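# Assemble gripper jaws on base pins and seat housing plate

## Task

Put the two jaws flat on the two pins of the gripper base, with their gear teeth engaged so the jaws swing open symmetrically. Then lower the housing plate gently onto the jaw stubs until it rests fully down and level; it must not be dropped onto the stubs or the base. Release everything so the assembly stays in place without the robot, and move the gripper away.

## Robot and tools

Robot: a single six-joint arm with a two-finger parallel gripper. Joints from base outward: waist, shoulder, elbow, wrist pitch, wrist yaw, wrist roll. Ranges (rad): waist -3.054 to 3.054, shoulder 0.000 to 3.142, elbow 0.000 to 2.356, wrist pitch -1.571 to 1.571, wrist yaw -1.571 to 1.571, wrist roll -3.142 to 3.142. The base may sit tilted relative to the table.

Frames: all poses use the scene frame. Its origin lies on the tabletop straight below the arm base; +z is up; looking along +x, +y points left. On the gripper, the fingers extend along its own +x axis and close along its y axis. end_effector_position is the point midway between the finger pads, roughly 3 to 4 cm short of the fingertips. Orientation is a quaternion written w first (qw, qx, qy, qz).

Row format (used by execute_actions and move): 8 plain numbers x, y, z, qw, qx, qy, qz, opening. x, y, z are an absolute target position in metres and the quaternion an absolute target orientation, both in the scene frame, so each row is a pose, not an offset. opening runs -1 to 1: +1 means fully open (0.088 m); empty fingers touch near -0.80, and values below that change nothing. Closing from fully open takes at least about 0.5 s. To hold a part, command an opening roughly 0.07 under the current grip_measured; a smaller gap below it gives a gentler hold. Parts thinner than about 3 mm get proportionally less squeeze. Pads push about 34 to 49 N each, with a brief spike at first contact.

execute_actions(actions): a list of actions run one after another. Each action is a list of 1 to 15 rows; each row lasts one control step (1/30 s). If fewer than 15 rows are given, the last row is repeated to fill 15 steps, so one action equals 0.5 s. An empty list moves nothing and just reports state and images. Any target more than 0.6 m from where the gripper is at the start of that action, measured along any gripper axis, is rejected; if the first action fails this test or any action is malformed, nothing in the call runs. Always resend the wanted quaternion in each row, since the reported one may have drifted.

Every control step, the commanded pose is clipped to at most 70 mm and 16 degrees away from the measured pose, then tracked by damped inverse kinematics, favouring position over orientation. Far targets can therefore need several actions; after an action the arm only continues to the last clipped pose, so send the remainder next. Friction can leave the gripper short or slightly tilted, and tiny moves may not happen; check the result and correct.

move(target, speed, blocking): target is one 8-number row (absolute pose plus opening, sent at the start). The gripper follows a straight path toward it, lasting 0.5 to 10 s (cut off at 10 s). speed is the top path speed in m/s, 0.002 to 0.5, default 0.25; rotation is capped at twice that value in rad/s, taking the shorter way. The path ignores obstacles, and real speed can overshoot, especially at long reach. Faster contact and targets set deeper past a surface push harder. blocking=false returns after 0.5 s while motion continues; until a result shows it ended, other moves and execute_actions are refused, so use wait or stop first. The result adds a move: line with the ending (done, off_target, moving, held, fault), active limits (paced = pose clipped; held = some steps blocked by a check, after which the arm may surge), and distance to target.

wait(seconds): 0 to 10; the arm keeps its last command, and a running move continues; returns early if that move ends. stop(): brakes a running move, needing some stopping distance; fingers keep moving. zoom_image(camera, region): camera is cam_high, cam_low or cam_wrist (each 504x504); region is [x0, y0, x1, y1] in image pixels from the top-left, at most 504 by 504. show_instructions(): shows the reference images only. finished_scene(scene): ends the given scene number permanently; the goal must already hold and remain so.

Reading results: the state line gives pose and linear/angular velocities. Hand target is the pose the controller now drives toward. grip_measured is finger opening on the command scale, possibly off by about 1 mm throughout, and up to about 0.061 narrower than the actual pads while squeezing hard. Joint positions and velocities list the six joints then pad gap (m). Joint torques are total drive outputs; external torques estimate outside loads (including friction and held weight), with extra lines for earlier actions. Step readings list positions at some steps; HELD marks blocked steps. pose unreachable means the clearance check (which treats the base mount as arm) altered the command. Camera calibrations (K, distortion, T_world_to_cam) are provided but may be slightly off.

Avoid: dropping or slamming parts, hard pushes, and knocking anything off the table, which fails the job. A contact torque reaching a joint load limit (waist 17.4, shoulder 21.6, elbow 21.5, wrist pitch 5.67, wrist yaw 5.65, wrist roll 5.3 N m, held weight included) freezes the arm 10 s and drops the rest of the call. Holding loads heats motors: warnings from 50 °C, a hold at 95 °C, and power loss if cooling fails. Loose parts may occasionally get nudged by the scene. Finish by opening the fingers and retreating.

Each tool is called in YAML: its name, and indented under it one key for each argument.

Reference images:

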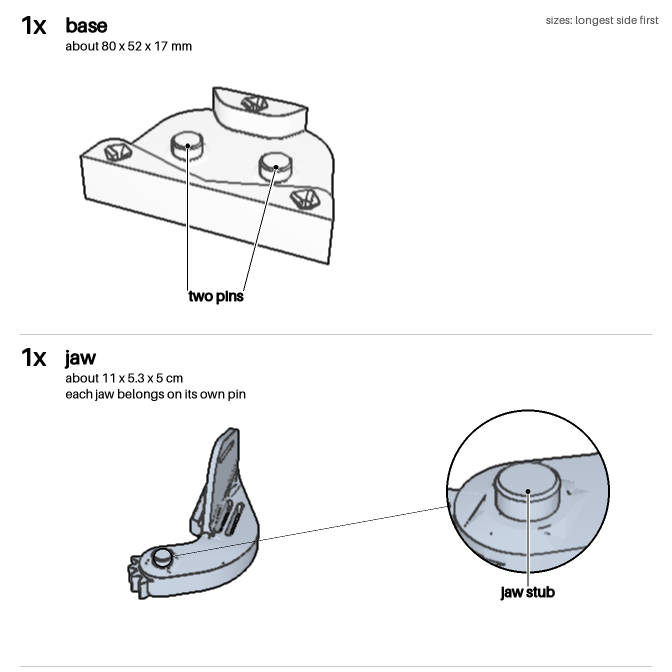

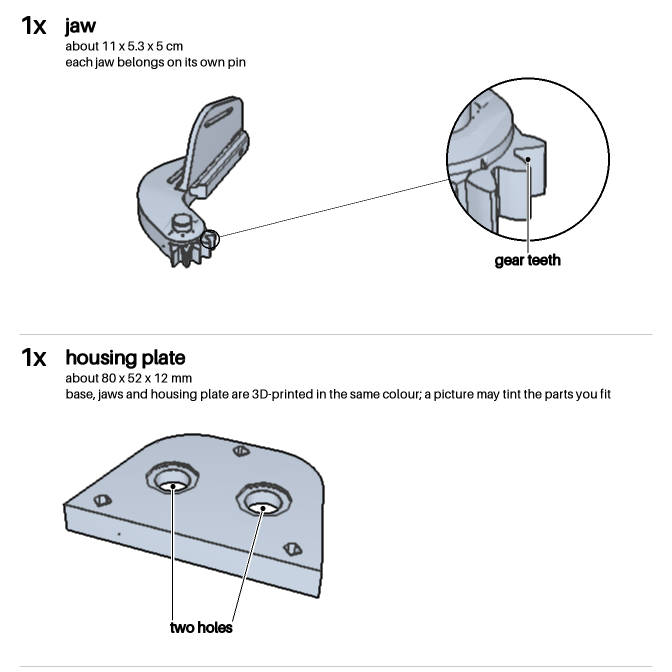

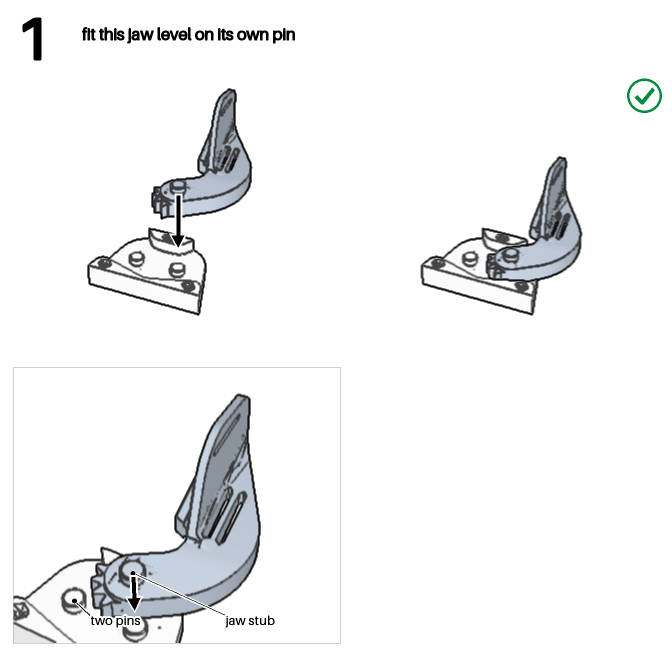

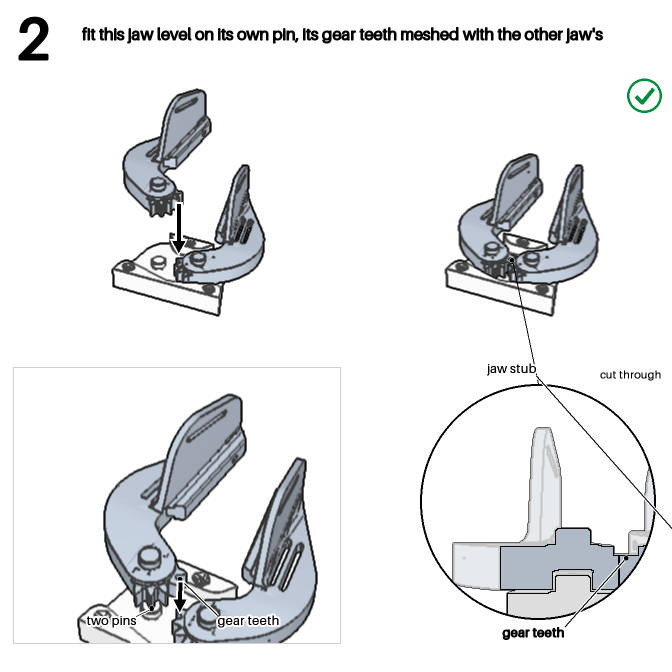

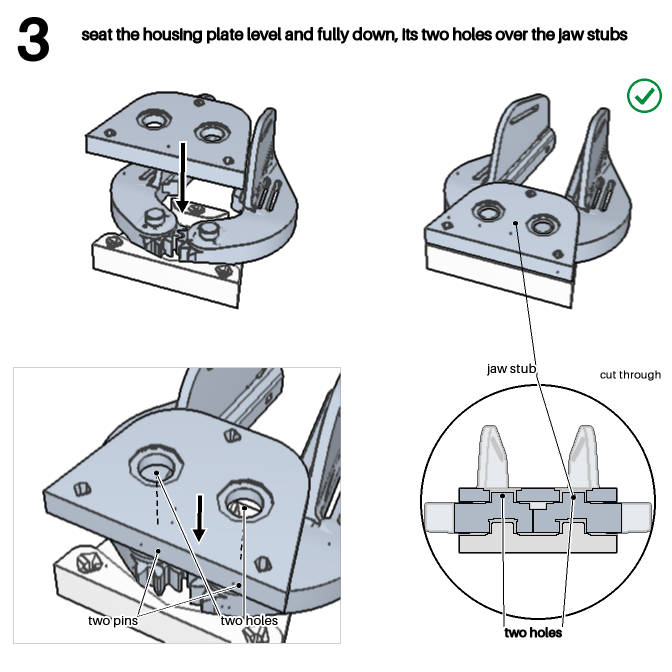

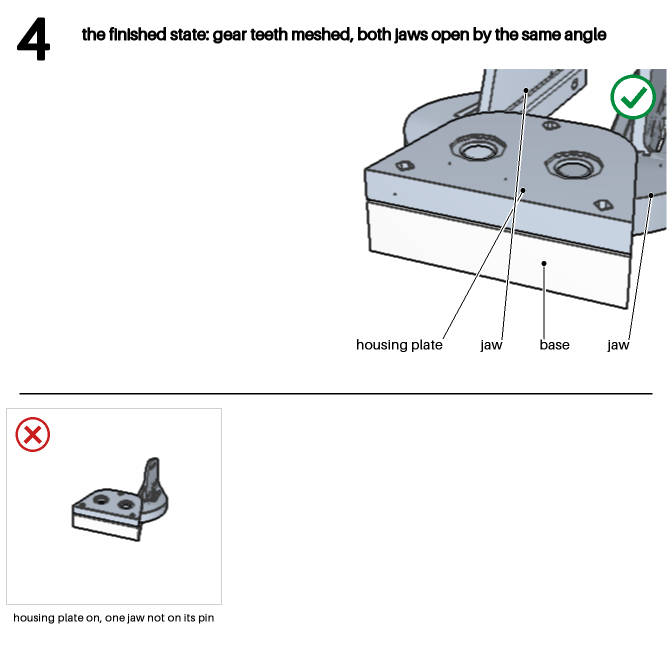

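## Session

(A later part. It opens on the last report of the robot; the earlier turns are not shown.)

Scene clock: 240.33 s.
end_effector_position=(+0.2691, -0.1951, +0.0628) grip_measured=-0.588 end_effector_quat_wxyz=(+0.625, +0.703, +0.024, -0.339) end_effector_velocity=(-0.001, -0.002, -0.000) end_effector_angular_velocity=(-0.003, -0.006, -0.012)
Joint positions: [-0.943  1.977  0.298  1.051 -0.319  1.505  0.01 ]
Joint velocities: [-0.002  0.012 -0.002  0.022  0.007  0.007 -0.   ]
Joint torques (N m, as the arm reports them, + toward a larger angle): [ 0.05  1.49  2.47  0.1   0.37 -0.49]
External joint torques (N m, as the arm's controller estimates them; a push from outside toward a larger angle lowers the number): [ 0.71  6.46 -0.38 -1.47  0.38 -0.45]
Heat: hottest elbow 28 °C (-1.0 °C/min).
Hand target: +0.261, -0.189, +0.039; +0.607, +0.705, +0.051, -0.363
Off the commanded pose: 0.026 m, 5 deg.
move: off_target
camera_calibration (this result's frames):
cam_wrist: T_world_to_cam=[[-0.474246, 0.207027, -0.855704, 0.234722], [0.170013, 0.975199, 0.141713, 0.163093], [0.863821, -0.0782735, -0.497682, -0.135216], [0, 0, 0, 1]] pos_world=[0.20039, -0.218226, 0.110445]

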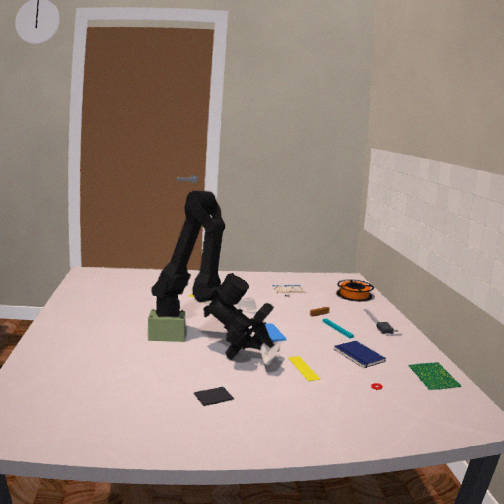

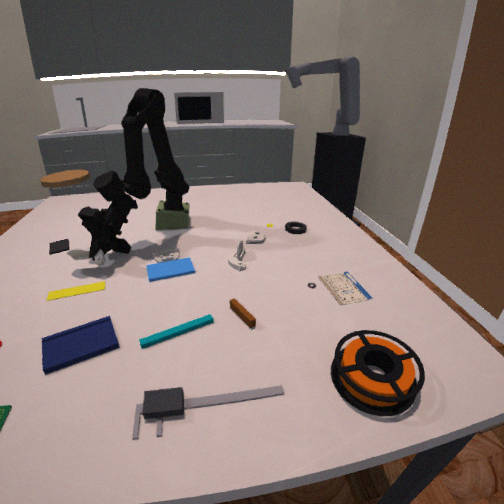

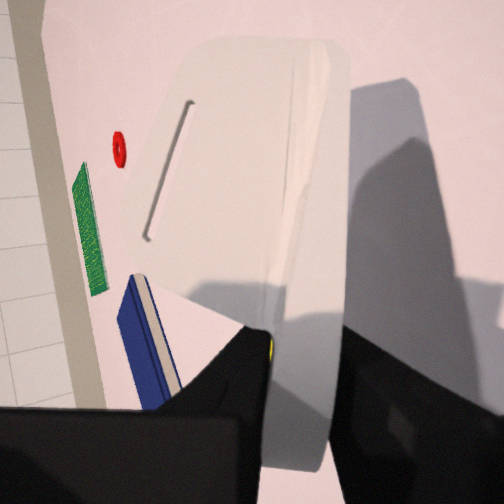

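move:
  target: [0.262, -0.19, 0.07, 0.5545, 0.6926, 0.1427, -0.4388, -0.67]
  speed: 0.05

move:
  target: [0.262, -0.19, 0.046, 0.5545, 0.6926, 0.1427, -0.4388, -0.67]
  speed: 0.015

Scene clock: 260.10 s.
end_effector_position=(+0.2579, -0.1873, +0.0631) grip_measured=-0.588 end_effector_quat_wxyz=(+0.546, +0.696, +0.149, -0.442) end_effector_velocity=(-0.004, +0.001, -0.001) end_effector_angular_velocity=(+0.005, +0.032, +0.006)
Joint positions: [-0.934  1.735  0.501  0.231 -0.283  1.422  0.01 ]
Joint velocities: [-0.002 -0.007  0.012 -0.051  0.007 -0.022 -0.   ]
Joint torques (N m, as the arm reports them, + toward a larger angle): [-0.35 -6.25  5.89  1.21  0.11 -0.15]
External joint torques (N m, as the arm's controller estimates them; a push from outside toward a larger angle lowers the number): [ 0.35 -1.29  1.32 -0.05  0.14 -0.12]
Heat: hottest elbow 28 °C (-1.0 °C/min).
Hand target: +0.262, -0.190, +0.070; +0.554, +0.693, +0.143, -0.438
Off the commanded pose: 0.009 m, 1 deg.
move: off_target
camera_calibration (this result's frames):
cam_wrist: T_world_to_cam=[[-0.70479, 0.347075, -0.618717, 0.298773], [0.238429, 0.937304, 0.254191, 0.125424], [0.668149, 0.0316317, -0.743355, -0.0382485], [0, 0, 0, 1]] pos_world=[0.206223, -0.220047, 0.124542]

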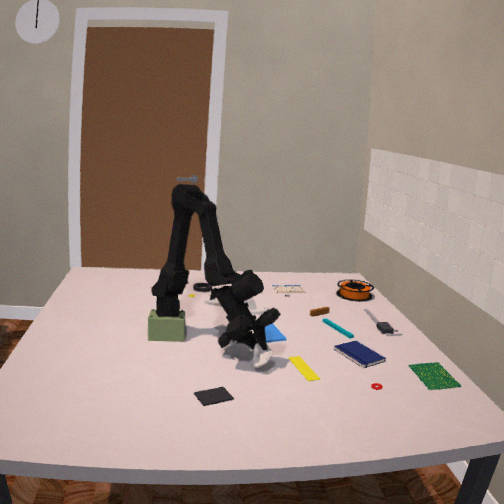

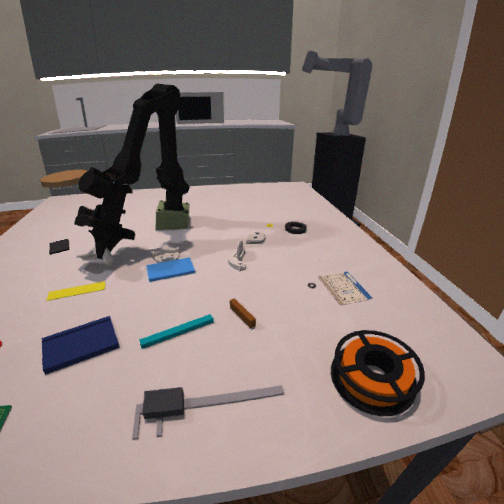

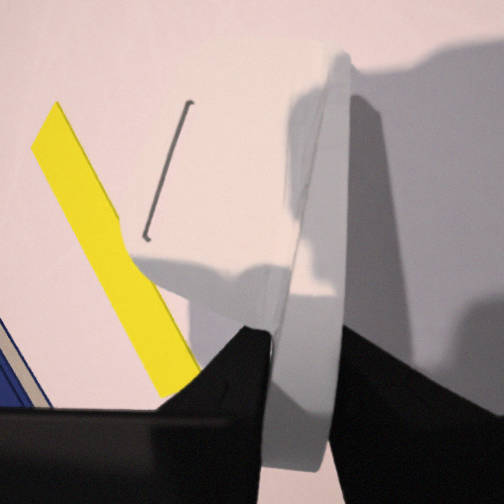

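Scene clock: 261.50 s.
end_effector_position=(+0.2641, -0.1916, +0.0502) grip_measured=-0.588 end_effector_quat_wxyz=(+0.558, +0.693, +0.140, -0.435) end_effector_velocity=(+0.000, +0.000, -0.001) end_effector_angular_velocity=(-0.005, -0.007, +0.009)
Joint positions: [-0.921  1.82   0.487  0.364 -0.274  1.428  0.01 ]
Joint velocities: [-0.002  0.007 -0.007  0.022 -0.007 -0.007 -0.   ]
Joint torques (N m, as the arm reports them, + toward a larger angle): [-0.62 -4.03  3.39  1.45  0.13  0.04]
External joint torques (N m, as the arm's controller estimates them; a push from outside toward a larger angle lowers the number): [ 0.08  1.2  -0.8   0.13  0.16  0.08]
Heat: hottest elbow 28 °C (-1.0 °C/min).
Hand target: +0.262, -0.190, +0.046; +0.554, +0.693, +0.143, -0.439
Off the commanded pose: 0.005 m, 1 deg.
move: done
camera_calibration (this result's frames):
cam_wrist: T_world_to_cam=[[-0.694053, 0.326791, -0.641482, 0.291084], [0.227972, 0.94495, 0.234731, 0.136529], [0.682876, 0.0166757, -0.730344, -0.0592457], [0, 0, 0, 1]] pos_world=[0.21136, -0.223148, 0.111408]

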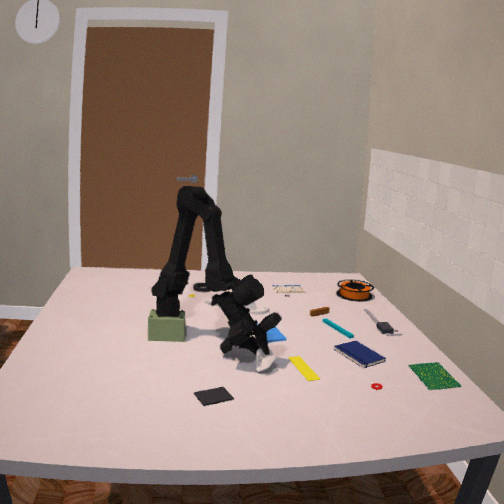

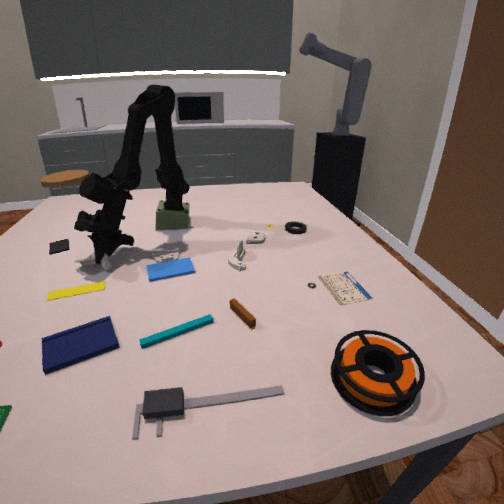

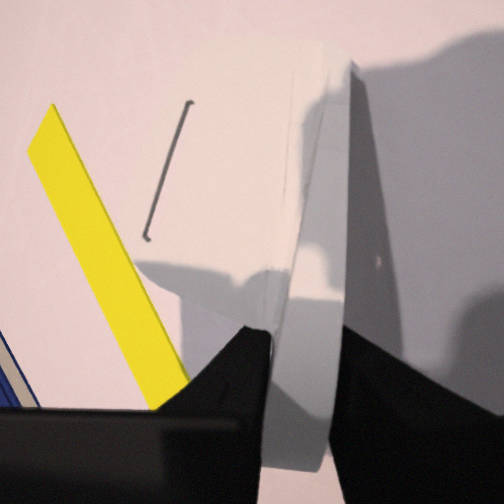

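move:
  target: [0.262, -0.19, 0.042, 0.5545, 0.6926, 0.1427, -0.4388, -0.67]
  speed: 0.01

execute_actions:
  actions:
    - [[0.262, -0.19, 0.043, 0.5545, 0.6926, 0.1427, -0.4388, -0.58],[0.262, -0.19, 0.043, 0.5545, 0.6926, 0.1427, -0.4388, -0.56],[0.262, -0.19, 0.043, 0.5545, 0.6926, 0.1427, -0.4388, -0.54],[0.262, -0.19, 0.043, 0.5545, 0.6926, 0.1427, -0.4388, -0.52],[0.262, -0.19, 0.043, 0.5545, 0.6926, 0.1427, -0.4388, -0.50],[0.262, -0.19, 0.043, 0.5545, 0.6926, 0.1427, -0.4388, -0.48],[0.262, -0.19, 0.043, 0.5545, 0.6926, 0.1427, -0.4388, -0.46],[0.262, -0.19, 0.043, 0.5545, 0.6926, 0.1427, -0.4388, -0.44],[0.262, -0.19, 0.043, 0.5545, 0.6926, 0.1427, -0.4388, -0.42],[0.262, -0.19, 0.043, 0.5545, 0.6926, 0.1427, -0.4388, -0.40],[0.262, -0.19, 0.043, 0.5545, 0.6926, 0.1427, -0.4388, -0.38],[0.262, -0.19, 0.043, 0.5545, 0.6926, 0.1427, -0.4388, -0.36],[0.262, -0.19, 0.043, 0.5545, 0.6926, 0.1427, -0.4388, -0.34],[0.262, -0.19, 0.043, 0.5545, 0.6926, 0.1427, -0.4388, -0.32],[0.262, -0.19, 0.043, 0.5545, 0.6926, 0.1427, -0.4388, -0.30]]
    - [[0.262, -0.19, 0.043, 0.5545, 0.6926, 0.1427, -0.4388, -0.28],[0.262, -0.19, 0.043, 0.5545, 0.6926, 0.1427, -0.4388, -0.26],[0.262, -0.19, 0.043, 0.5545, 0.6926, 0.1427, -0.4388, -0.24],[0.262, -0.19, 0.043, 0.5545, 0.6926, 0.1427, -0.4388, -0.22],[0.262, -0.19, 0.043, 0.5545, 0.6926, 0.1427, -0.4388, -0.20],[0.262, -0.19, 0.043, 0.5545, 0.6926, 0.1427, -0.4388, -0.18],[0.262, -0.19, 0.043, 0.5545, 0.6926, 0.1427, -0.4388, -0.16],[0.262, -0.19, 0.043, 0.5545, 0.6926, 0.1427, -0.4388, -0.14],[0.262, -0.19, 0.043, 0.5545, 0.6926, 0.1427, -0.4388, -0.12],[0.262, -0.19, 0.043, 0.5545, 0.6926, 0.1427, -0.4388, -0.10]]

Scene clock: 279.60 s.
end_effector_position=(+0.2659, -0.1932, +0.0488) grip_measured=-0.588 end_effector_quat_wxyz=(+0.561, +0.693, +0.136, -0.432) end_effector_velocity=(-0.004, +0.001, -0.004) end_effector_angular_velocity=(+0.003, +0.018, -0.004)
Joint positions: [-0.921  1.836  0.485  0.394 -0.274  1.43   0.01 ]
Joint velocities: [-0.002  0.002 -0.007 -0.007  0.007 -0.007 -0.   ]
Joint torques (N m, as the arm reports them, + toward a larger angle): [-0.44 -3.55  2.95  1.21  0.18  0.  ]
External joint torques (N m, as the arm's controller estimates them; a push from outside toward a larger angle lowers the number): [ 0.29  1.64 -1.07 -0.07  0.19  0.04]
Heat: hottest elbow 28 °C (-1.0 °C/min).
Hand target: +0.262, -0.190, +0.042; +0.554, +0.693, +0.143, -0.439
Off the commanded pose: 0.008 m, 1 deg.
move: done
camera_calibration (this result's frames):
cam_wrist: T_world_to_cam=[[-0.687944, 0.322353, -0.650247, 0.28992], [0.225596, 0.946544, 0.230565, 0.139063], [0.689811, 0.0119227, -0.723891, -0.0645353], [0, 0, 0, 1]] pos_world=[0.212594, -0.224316, 0.10974]

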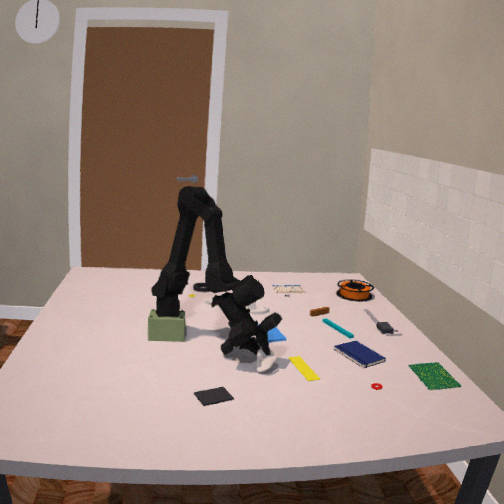

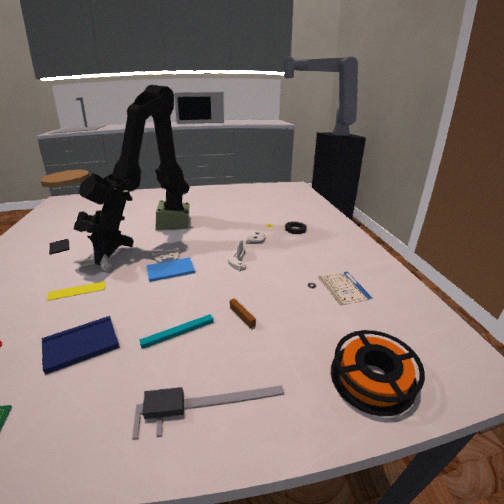

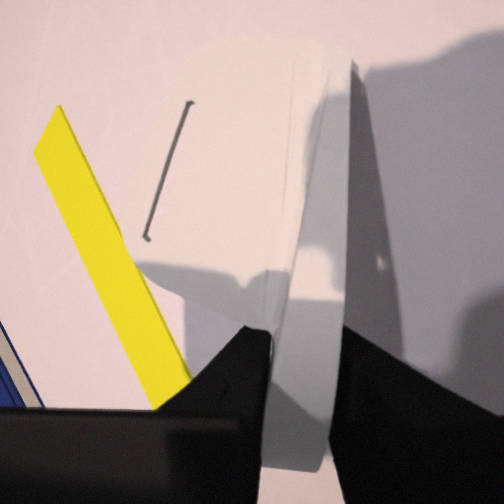

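Scene clock: 280.60 s.
end_effector_position=(+0.2648, -0.1921, +0.0473) grip_measured=-0.119 end_effector_quat_wxyz=(+0.559, +0.693, +0.138, -0.434) end_effector_velocity=(-0.001, +0.004, -0.000) end_effector_angular_velocity=(+0.014, -0.003, +0.017)
Joint positions: [-0.919  1.837  0.482  0.392 -0.273  1.43   0.033]
Joint velocities: [-0.002 -0.007 -0.007 -0.007 -0.022 -0.007  0.007]
Joint torques (N m, as the arm reports them, + toward a larger angle): [-0.71 -4.23  3.24  1.01  0.12  0.02]
External joint torques (N m, as the arm's controller estimates them; a push from outside toward a larger angle lowers the number): [ 0.    0.96 -0.74 -0.25  0.15  0.05]
External joint torques at the end of the 1st action: [ 0.29  1.17 -0.6  -0.04  0.12  0.06]
Heat: hottest elbow 28 °C (-1.0 °C/min).
Hand target: +0.262, -0.190, +0.043; +0.555, +0.693, +0.143, -0.439
Off the commanded pose: 0.006 m, 1 deg.
Step readings (end_effector_position; steps 1 to 15: 1st action; 16 to 30: 2nd action):
0: (+0.2659, -0.1932, +0.0488)
1: (+0.2659, -0.1932, +0.0488)
2: (+0.2659, -0.1932, +0.0488)
4: (+0.2659, -0.1932, +0.0488)
8: (+0.2656, -0.1928, +0.0484)
15: (+0.2643, -0.1919, +0.0468)
16: (+0.2643, -0.1919, +0.0468)
17: (+0.2643, -0.1919, +0.0468)
19: (+0.2643, -0.1919, +0.0468)
23: (+0.2643, -0.1919, +0.0468)
30: end_effector_position above
camera_calibration (this result's frames):
cam_wrist: T_world_to_cam=[[-0.691363, 0.324569, -0.645501, 0.288985], [0.227032, 0.945757, 0.232381, 0.137979], [0.685911, 0.0141103, -0.727549, -0.0632784], [0, 0, 0, 1]] pos_world=[0.211871, -0.223397, 0.108438]

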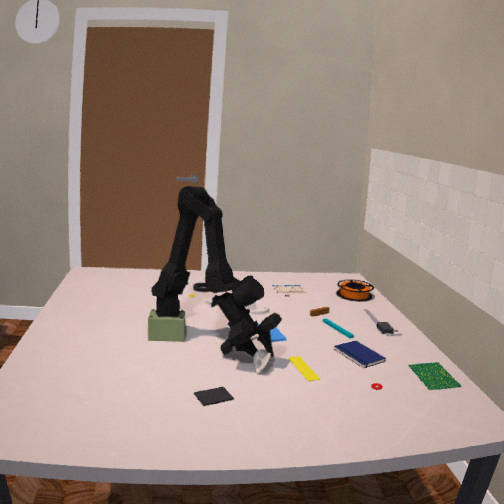

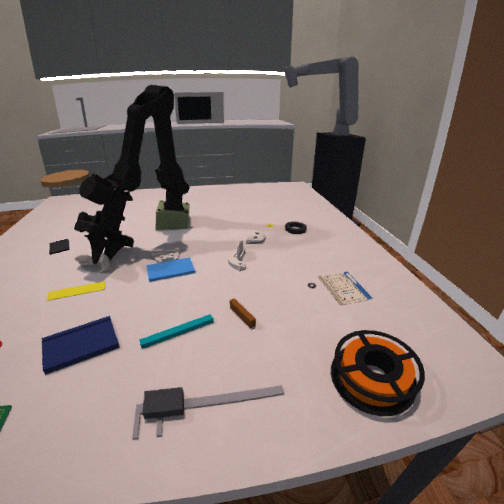

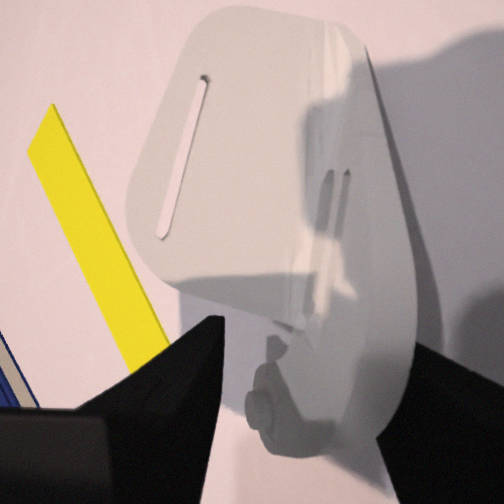

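move:
  target: [0.235, -0.1765, 0.046, 0.5545, 0.6926, 0.1427, -0.4388, -0.1]
  speed: 0.015

Scene clock: 286.83 s.
end_effector_position=(+0.2385, -0.1788, +0.0469) grip_measured=-0.103 end_effector_quat_wxyz=(+0.557, +0.692, +0.140, -0.438) end_effector_velocity=(-0.002, +0.006, -0.001) end_effector_angular_velocity=(+0.021, +0.003, +0.015)
Joint positions: [-0.955  1.75   0.378  0.392 -0.289  1.398  0.034]
Joint velocities: [-0.002 -0.012 -0.007 -0.022 -0.022 -0.007 -0.   ]
Joint torques (N m, as the arm reports them, + toward a larger angle): [-1.05 -5.08  2.71  0.93 -0.11 -0.12]
External joint torques (N m, as the arm's controller estimates them; a push from outside toward a larger angle lowers the number): [-0.45 -0.63 -1.21 -0.32 -0.08 -0.08]
Heat: hottest elbow 28 °C (+0.0 °C/min).
Hand target: +0.235, -0.176, +0.046; +0.555, +0.692, +0.143, -0.439
Off the commanded pose: 0.004 m, 0 deg.
move: done
camera_calibration (this result's frames):
cam_wrist: T_world_to_cam=[[-0.696102, 0.327958, -0.638659, 0.267645], [0.231297, 0.944582, 0.232952, 0.130239], [0.679665, 0.0144385, -0.733381, -0.0438308], [0, 0, 0, 1]] pos_world=[0.185974, -0.210165, 0.10845]

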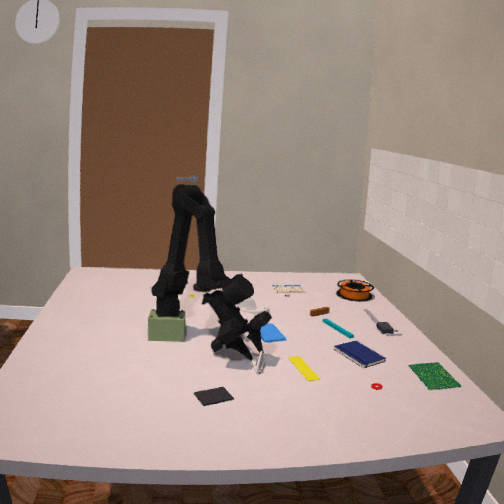

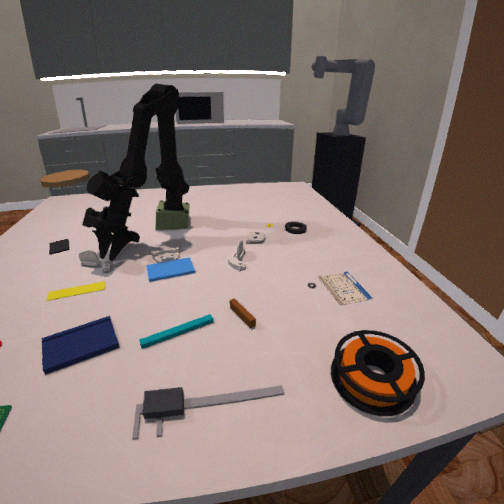

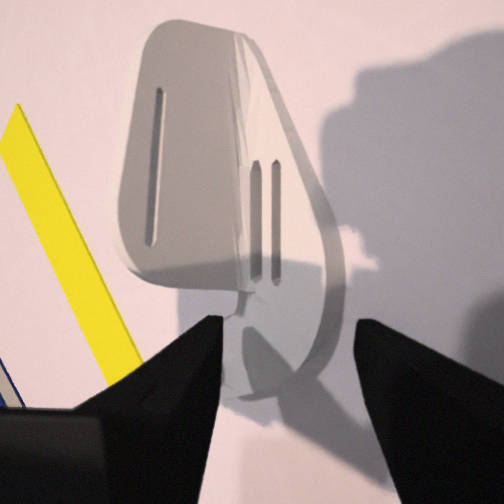

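move:
  target: [0.225, -0.17, 0.10, 0.5545, 0.6926, 0.1427, -0.4388, -0.1]
  speed: 0.1

move:
  target: [0.27, -0.20, 0.17, 0.371, 0.602, 0.371, -0.602, -0.1]
  speed: 0.2

Scene clock: 292.93 s.
end_effector_position=(+0.2215, -0.1667, +0.0934) grip_measured=-0.103 end_effector_quat_wxyz=(+0.548, +0.693, +0.149, -0.444) end_effector_velocity=(-0.003, +0.003, +0.001) end_effector_angular_velocity=(+0.013, +0.009, +0.006)
Joint positions: [-0.998  1.446  0.416  0.01  -0.311  1.36   0.034]
Joint velocities: [-0.002 -0.017  0.002 -0.037 -0.007 -0.007 -0.   ]
Joint torques (N m, as the arm reports them, + toward a larger angle): [-1.   -4.41  6.8   1.09 -0.15 -0.14]
External joint torques (N m, as the arm's controller estimates them; a push from outside toward a larger angle lowers the number): [-0.49 -0.83  1.54 -0.15 -0.1  -0.11]
Heat: hottest elbow 28 °C (+0.0 °C/min).
Hand target: +0.224, -0.170, +0.100; +0.554, +0.692, +0.143, -0.439
Off the commanded pose: 0.008 m, 1 deg.
move: done
camera_calibration (this result's frames):
cam_wrist: T_world_to_cam=[[-0.70753, 0.342862, -0.617938, 0.284616], [0.239421, 0.939005, 0.246873, 0.107915], [0.66489, 0.0267226, -0.746463, 0.00813138], [0, 0, 0, 1]] pos_world=[0.170131, -0.199134, 0.155304]

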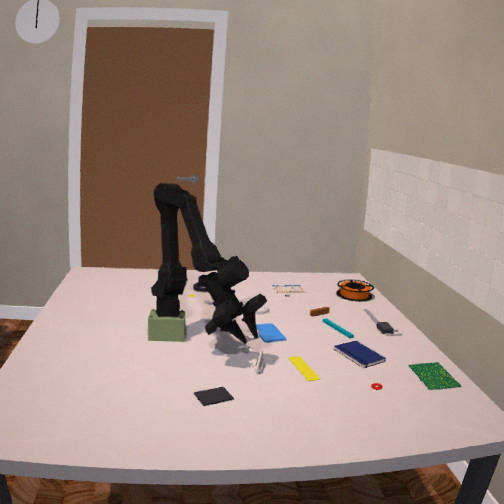

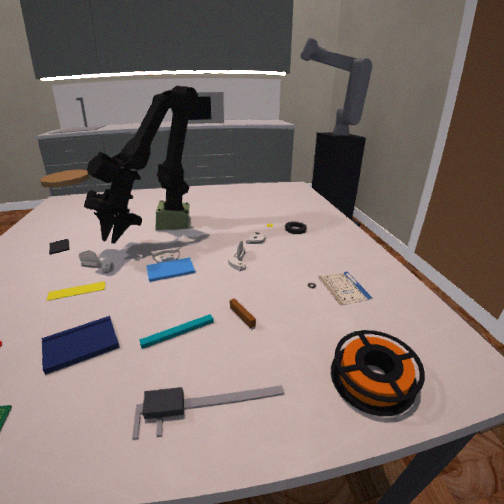

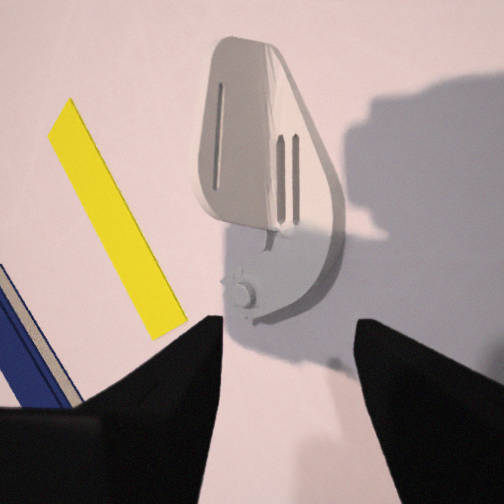

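Scene clock: 295.13 s.
end_effector_position=(+0.2674, -0.1982, +0.1699) grip_measured=-0.103 end_effector_quat_wxyz=(+0.369, +0.606, +0.370, -0.599) end_effector_velocity=(-0.003, +0.005, +0.001) end_effector_angular_velocity=(+0.033, +0.026, +0.005)
Joint positions: [-0.907  1.946  1.483 -1.209 -0.129  1.306  0.034]
Joint velocities: [ 0.002  0.012  0.022 -0.051 -0.007 -0.007  0.   ]
Joint torques (N m, as the arm reports them, + toward a larger angle): [-0.78 -6.06  7.01  0.06  0.14 -0.06]
External joint torques (N m, as the arm's controller estimates them; a push from outside toward a larger angle lowers the number): [ 0.22  1.25  1.68 -0.19  0.09 -0.06]
Heat: hottest elbow 28 °C (+0.0 °C/min).
Hand target: +0.269, -0.200, +0.170; +0.371, +0.604, +0.372, -0.600
Off the commanded pose: 0.003 m, 1 deg.
move: done
camera_calibration (this result's frames):
cam_wrist: T_world_to_cam=[[-0.899352, 0.437146, 0.00826666, 0.338733], [0.415183, 0.847935, 0.329591, 0.0284665], [0.13707, 0.29985, -0.944088, 0.264402], [0, 0, 0, 1]] pos_world=[0.25658, -0.251495, 0.237436]

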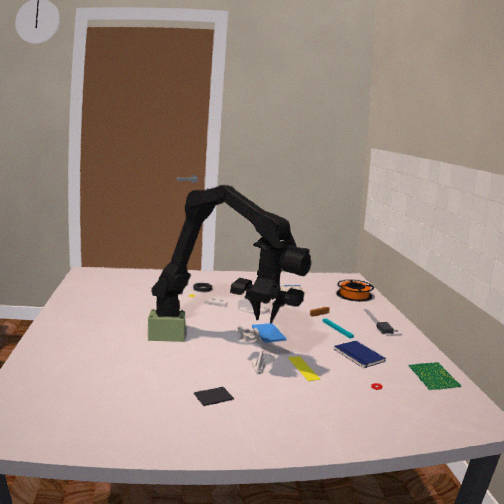

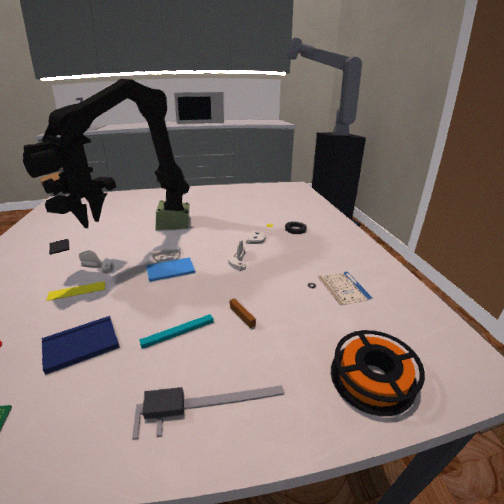

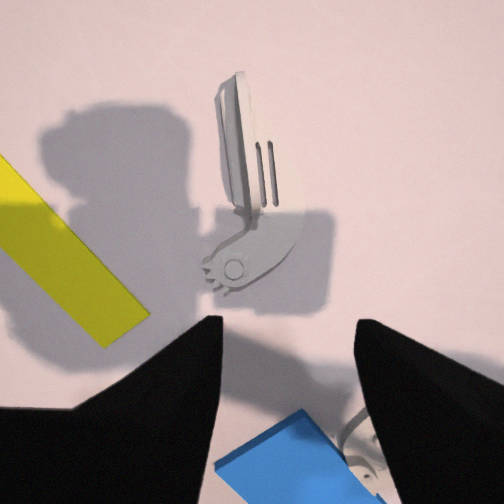

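zoom_image:
  camera: "cam_wrist"
  region: [150, 60, 390, 310]

Region (150, 60, 390, 310) of cam_wrist's 504x504 image, scaled by 2.016, with more detail than that image has; it fills the left 484 columns of this view, and the rest is white.

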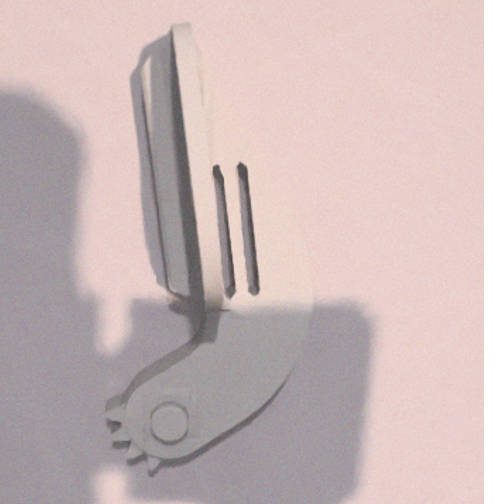

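move:
  target: [0.268, -0.22, 0.16, 0.6964, 0.1228, 0.6964, -0.1228, -0.3]
  speed: 0.5

move:
  target: [0.268, -0.223, 0.12, 0.5774, -0.4081, 0.5774, 0.4081, -0.3]
  speed: 0.5

Scene clock: 371.40 s.
end_effector_position=(+0.2664, -0.2168, +0.1603) grip_measured=-0.297 end_effector_quat_wxyz=(+0.695, +0.124, +0.697, -0.122) end_effector_velocity=(+0.002, +0.001, -0.002) end_effector_angular_velocity=(+0.004, -0.007, +0.025)
Joint positions: [-0.939  2.002  1.512 -1.19  -0.116 -0.418  0.024]
Joint velocities: [ 0.002  0.002 -0.002  0.007 -0.007 -0.022 -0.   ]
Joint torques (N m, as the arm reports them, + toward a larger angle): [-1.33 -6.25  6.74  0.29  0.03 -0.12]
External joint torques (N m, as the arm's controller estimates them; a push from outside toward a larger angle lowers the number): [-0.35  1.38  1.37 -0.03  0.06 -0.12]
Heat: hottest elbow 32 °C (+2.0 °C/min).
Hand target: +0.268, -0.220, +0.160; +0.696, +0.123, +0.697, -0.123
Off the commanded pose: 0.004 m, 0 deg.
move: done
camera_calibration (this result's frames):
cam_wrist: T_world_to_cam=[[-0.326316, -0.9452, 0.0106884, -0.106664], [-0.893171, 0.312016, 0.323869, 0.281146], [-0.309456, 0.096137, -0.946042, 0.336155], [0, 0, 0, 1]] pos_world=[0.32033, -0.220857, 0.228102]

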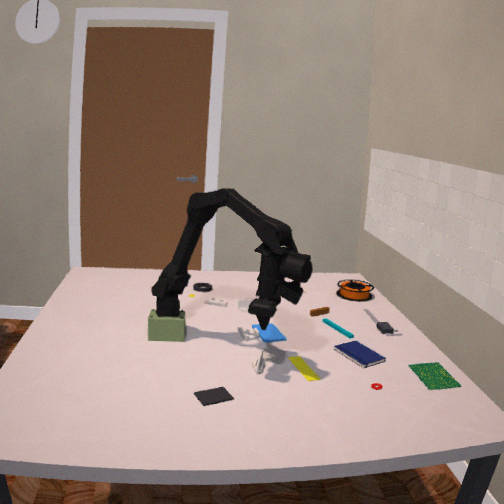

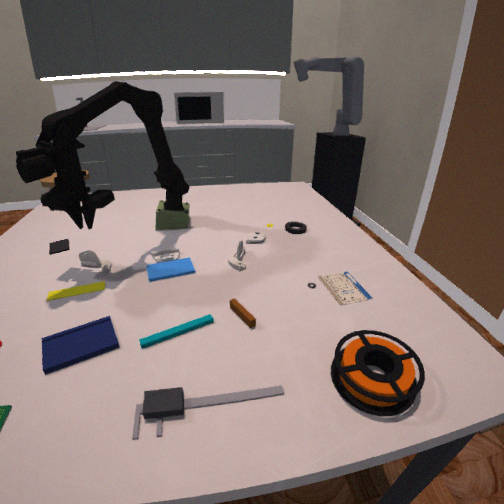

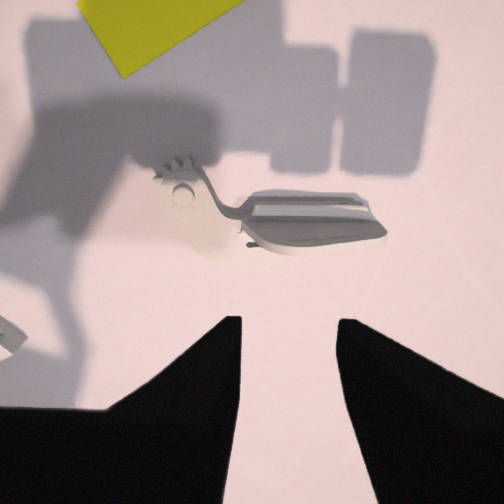

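Scene clock: 373.63 s.
end_effector_position=(+0.2698, -0.2249, +0.1255) grip_measured=-0.297 end_effector_quat_wxyz=(+0.579, -0.413, +0.577, +0.401) end_effector_velocity=(+0.001, -0.001, +0.002) end_effector_angular_velocity=(-0.014, -0.003, +0.026)
Joint positions: [-0.937  2.044  1.427 -1.044 -0.116 -1.99   0.024]
Joint velocities: [ 0.002 -0.007 -0.002  0.007  0.007 -0.022  0.   ]
Joint torques (N m, as the arm reports them, + toward a larger angle): [-0.94 -6.26  4.34  0.3  -0.03 -0.09]
External joint torques (N m, as the arm's controller estimates them; a push from outside toward a larger angle lowers the number): [ 0.05  1.55 -0.9   0.03  0.02 -0.09]
Heat: hottest elbow 32 °C (+2.0 °C/min).
Hand target: +0.268, -0.223, +0.120; +0.578, -0.408, +0.577, +0.408
Off the commanded pose: 0.006 m, 1 deg.
move: done
camera_calibration (this result's frames):
cam_wrist: T_world_to_cam=[[0.946707, -0.320976, 0.0268543, -0.317964], [-0.311705, -0.891963, 0.327479, -0.130165], [-0.0811599, -0.318397, -0.944477, 0.150059], [0, 0, 0, 1]] pos_world=[0.272624, -0.170383, 0.192892]

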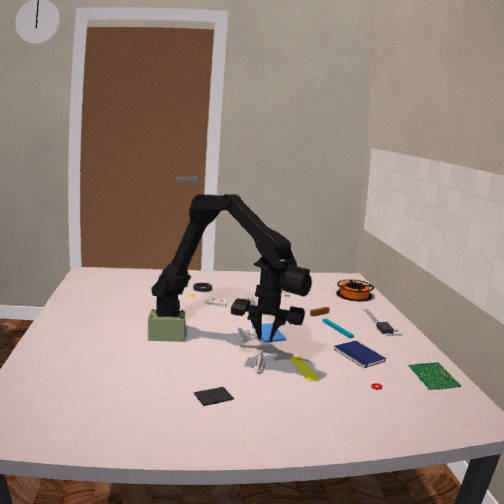

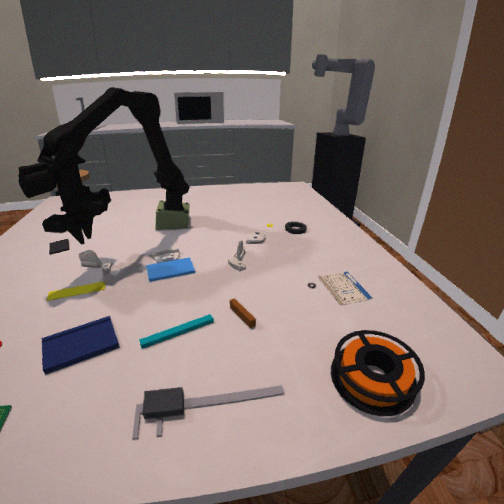

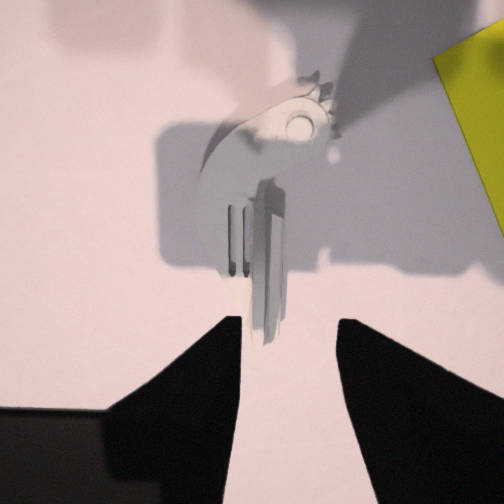

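move:
  target: [0.266, -0.2137, 0.082, 0.5774, -0.4081, 0.5774, 0.4081, -0.3]
  speed: 0.06

Scene clock: 383.17 s.
end_effector_position=(+0.2680, -0.2163, +0.0873) grip_measured=-0.297 end_effector_quat_wxyz=(+0.577, -0.414, +0.577, +0.403) end_effector_velocity=(-0.006, +0.002, -0.004) end_effector_angular_velocity=(+0.009, +0.021, +0.002)
Joint positions: [-0.91   2.066  1.301 -0.893 -0.116 -1.969  0.024]
Joint velocities: [-0.002  0.002 -0.012 -0.007  0.007 -0.007 -0.   ]
Joint torques (N m, as the arm reports them, + toward a larger angle): [-0.73 -6.1   4.12  0.29 -0.18  0.09]
External joint torques (N m, as the arm's controller estimates them; a push from outside toward a larger angle lowers the number): [ 0.36  1.54 -0.77  0.05 -0.15  0.09]
Heat: hottest shoulder 31 °C (+1.0 °C/min).
Hand target: +0.266, -0.214, +0.082; +0.578, -0.408, +0.577, +0.408
Off the commanded pose: 0.006 m, 1 deg.
move: done
camera_calibration (this result's frames):
cam_wrist: T_world_to_cam=[[0.948689, -0.315218, 0.0250548, -0.311559], [-0.305551, -0.89342, 0.329303, -0.112634], [-0.0814176, -0.320061, -0.943892, 0.116207], [0, 0, 0, 1]] pos_world=[0.270618, -0.161645, 0.154583]

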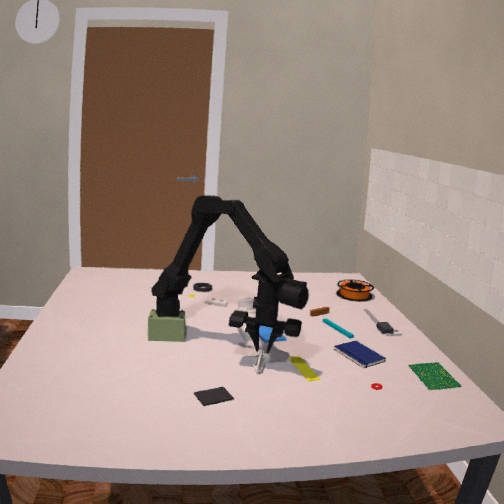

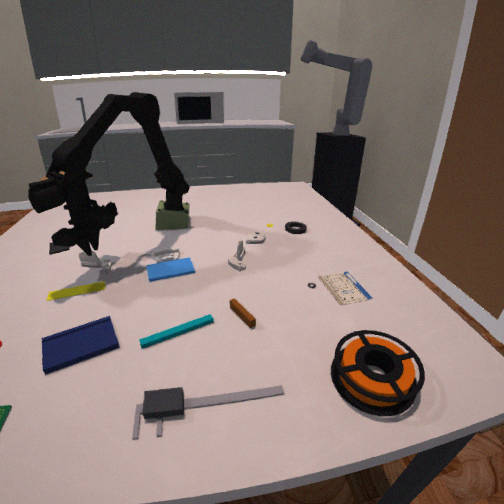

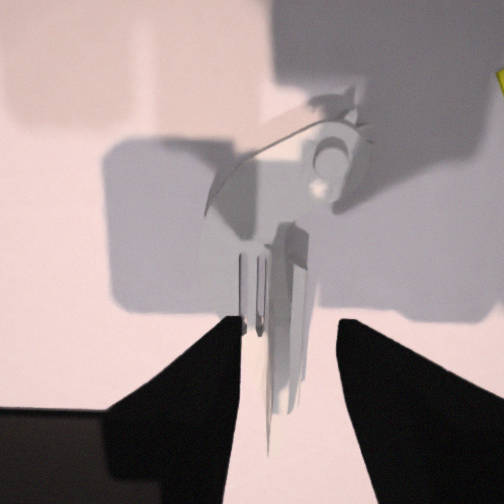

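move:
  target: [0.2645, -0.2132, 0.054, 0.5774, -0.4081, 0.5774, 0.4081, -0.3]
  speed: 0.03

Scene clock: 392.10 s.
end_effector_position=(+0.2665, -0.2160, +0.0592) grip_measured=-0.297 end_effector_quat_wxyz=(+0.577, -0.414, +0.577, +0.403) end_effector_velocity=(-0.001, +0.001, +0.002) end_effector_angular_velocity=(+0.007, -0.003, +0.005)
Joint positions: [-0.903  2.11   1.242 -0.789 -0.116 -1.962  0.024]
Joint velocities: [-0.002 -0.007 -0.002 -0.007 -0.007 -0.007 -0.   ]
Joint torques (N m, as the arm reports them, + toward a larger angle): [-0.8  -6.13  3.75  0.3  -0.2   0.06]
External joint torques (N m, as the arm's controller estimates them; a push from outside toward a larger angle lowers the number): [ 0.23  1.62 -0.92  0.06 -0.15  0.06]
Heat: hottest shoulder 31 °C (+0.0 °C/min).
Hand target: +0.265, -0.213, +0.054; +0.578, -0.408, +0.577, +0.408
Off the commanded pose: 0.006 m, 1 deg.
move: done
camera_calibration (this result's frames):
cam_wrist: T_world_to_cam=[[0.948576, -0.315568, 0.0248891, -0.309453], [-0.305812, -0.893263, 0.329485, -0.103524], [-0.0817425, -0.320153, -0.943833, 0.0897128], [0, 0, 0, 1]] pos_world=[0.269214, -0.161405, 0.126485]

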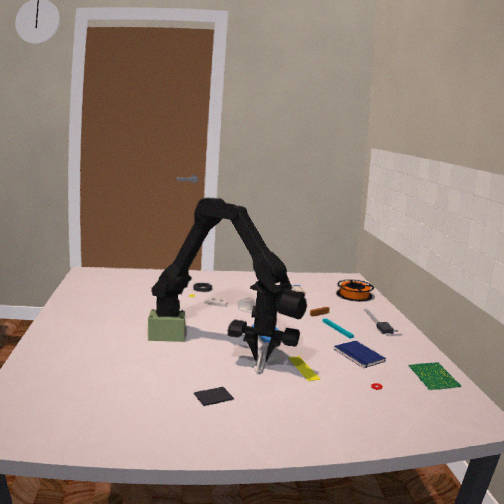

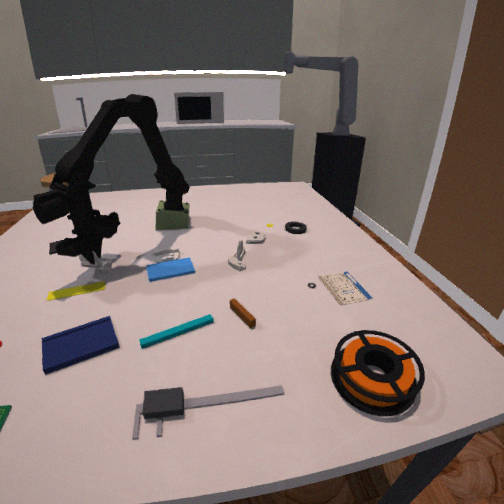

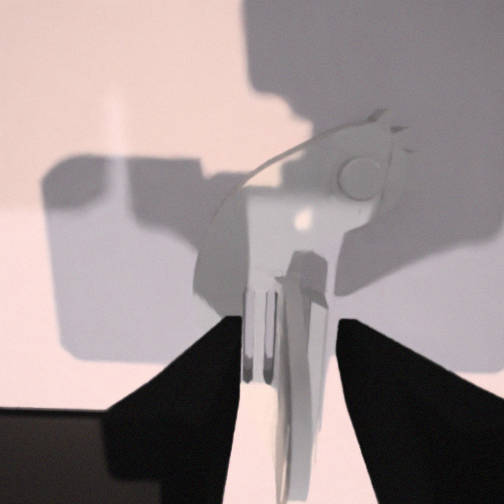

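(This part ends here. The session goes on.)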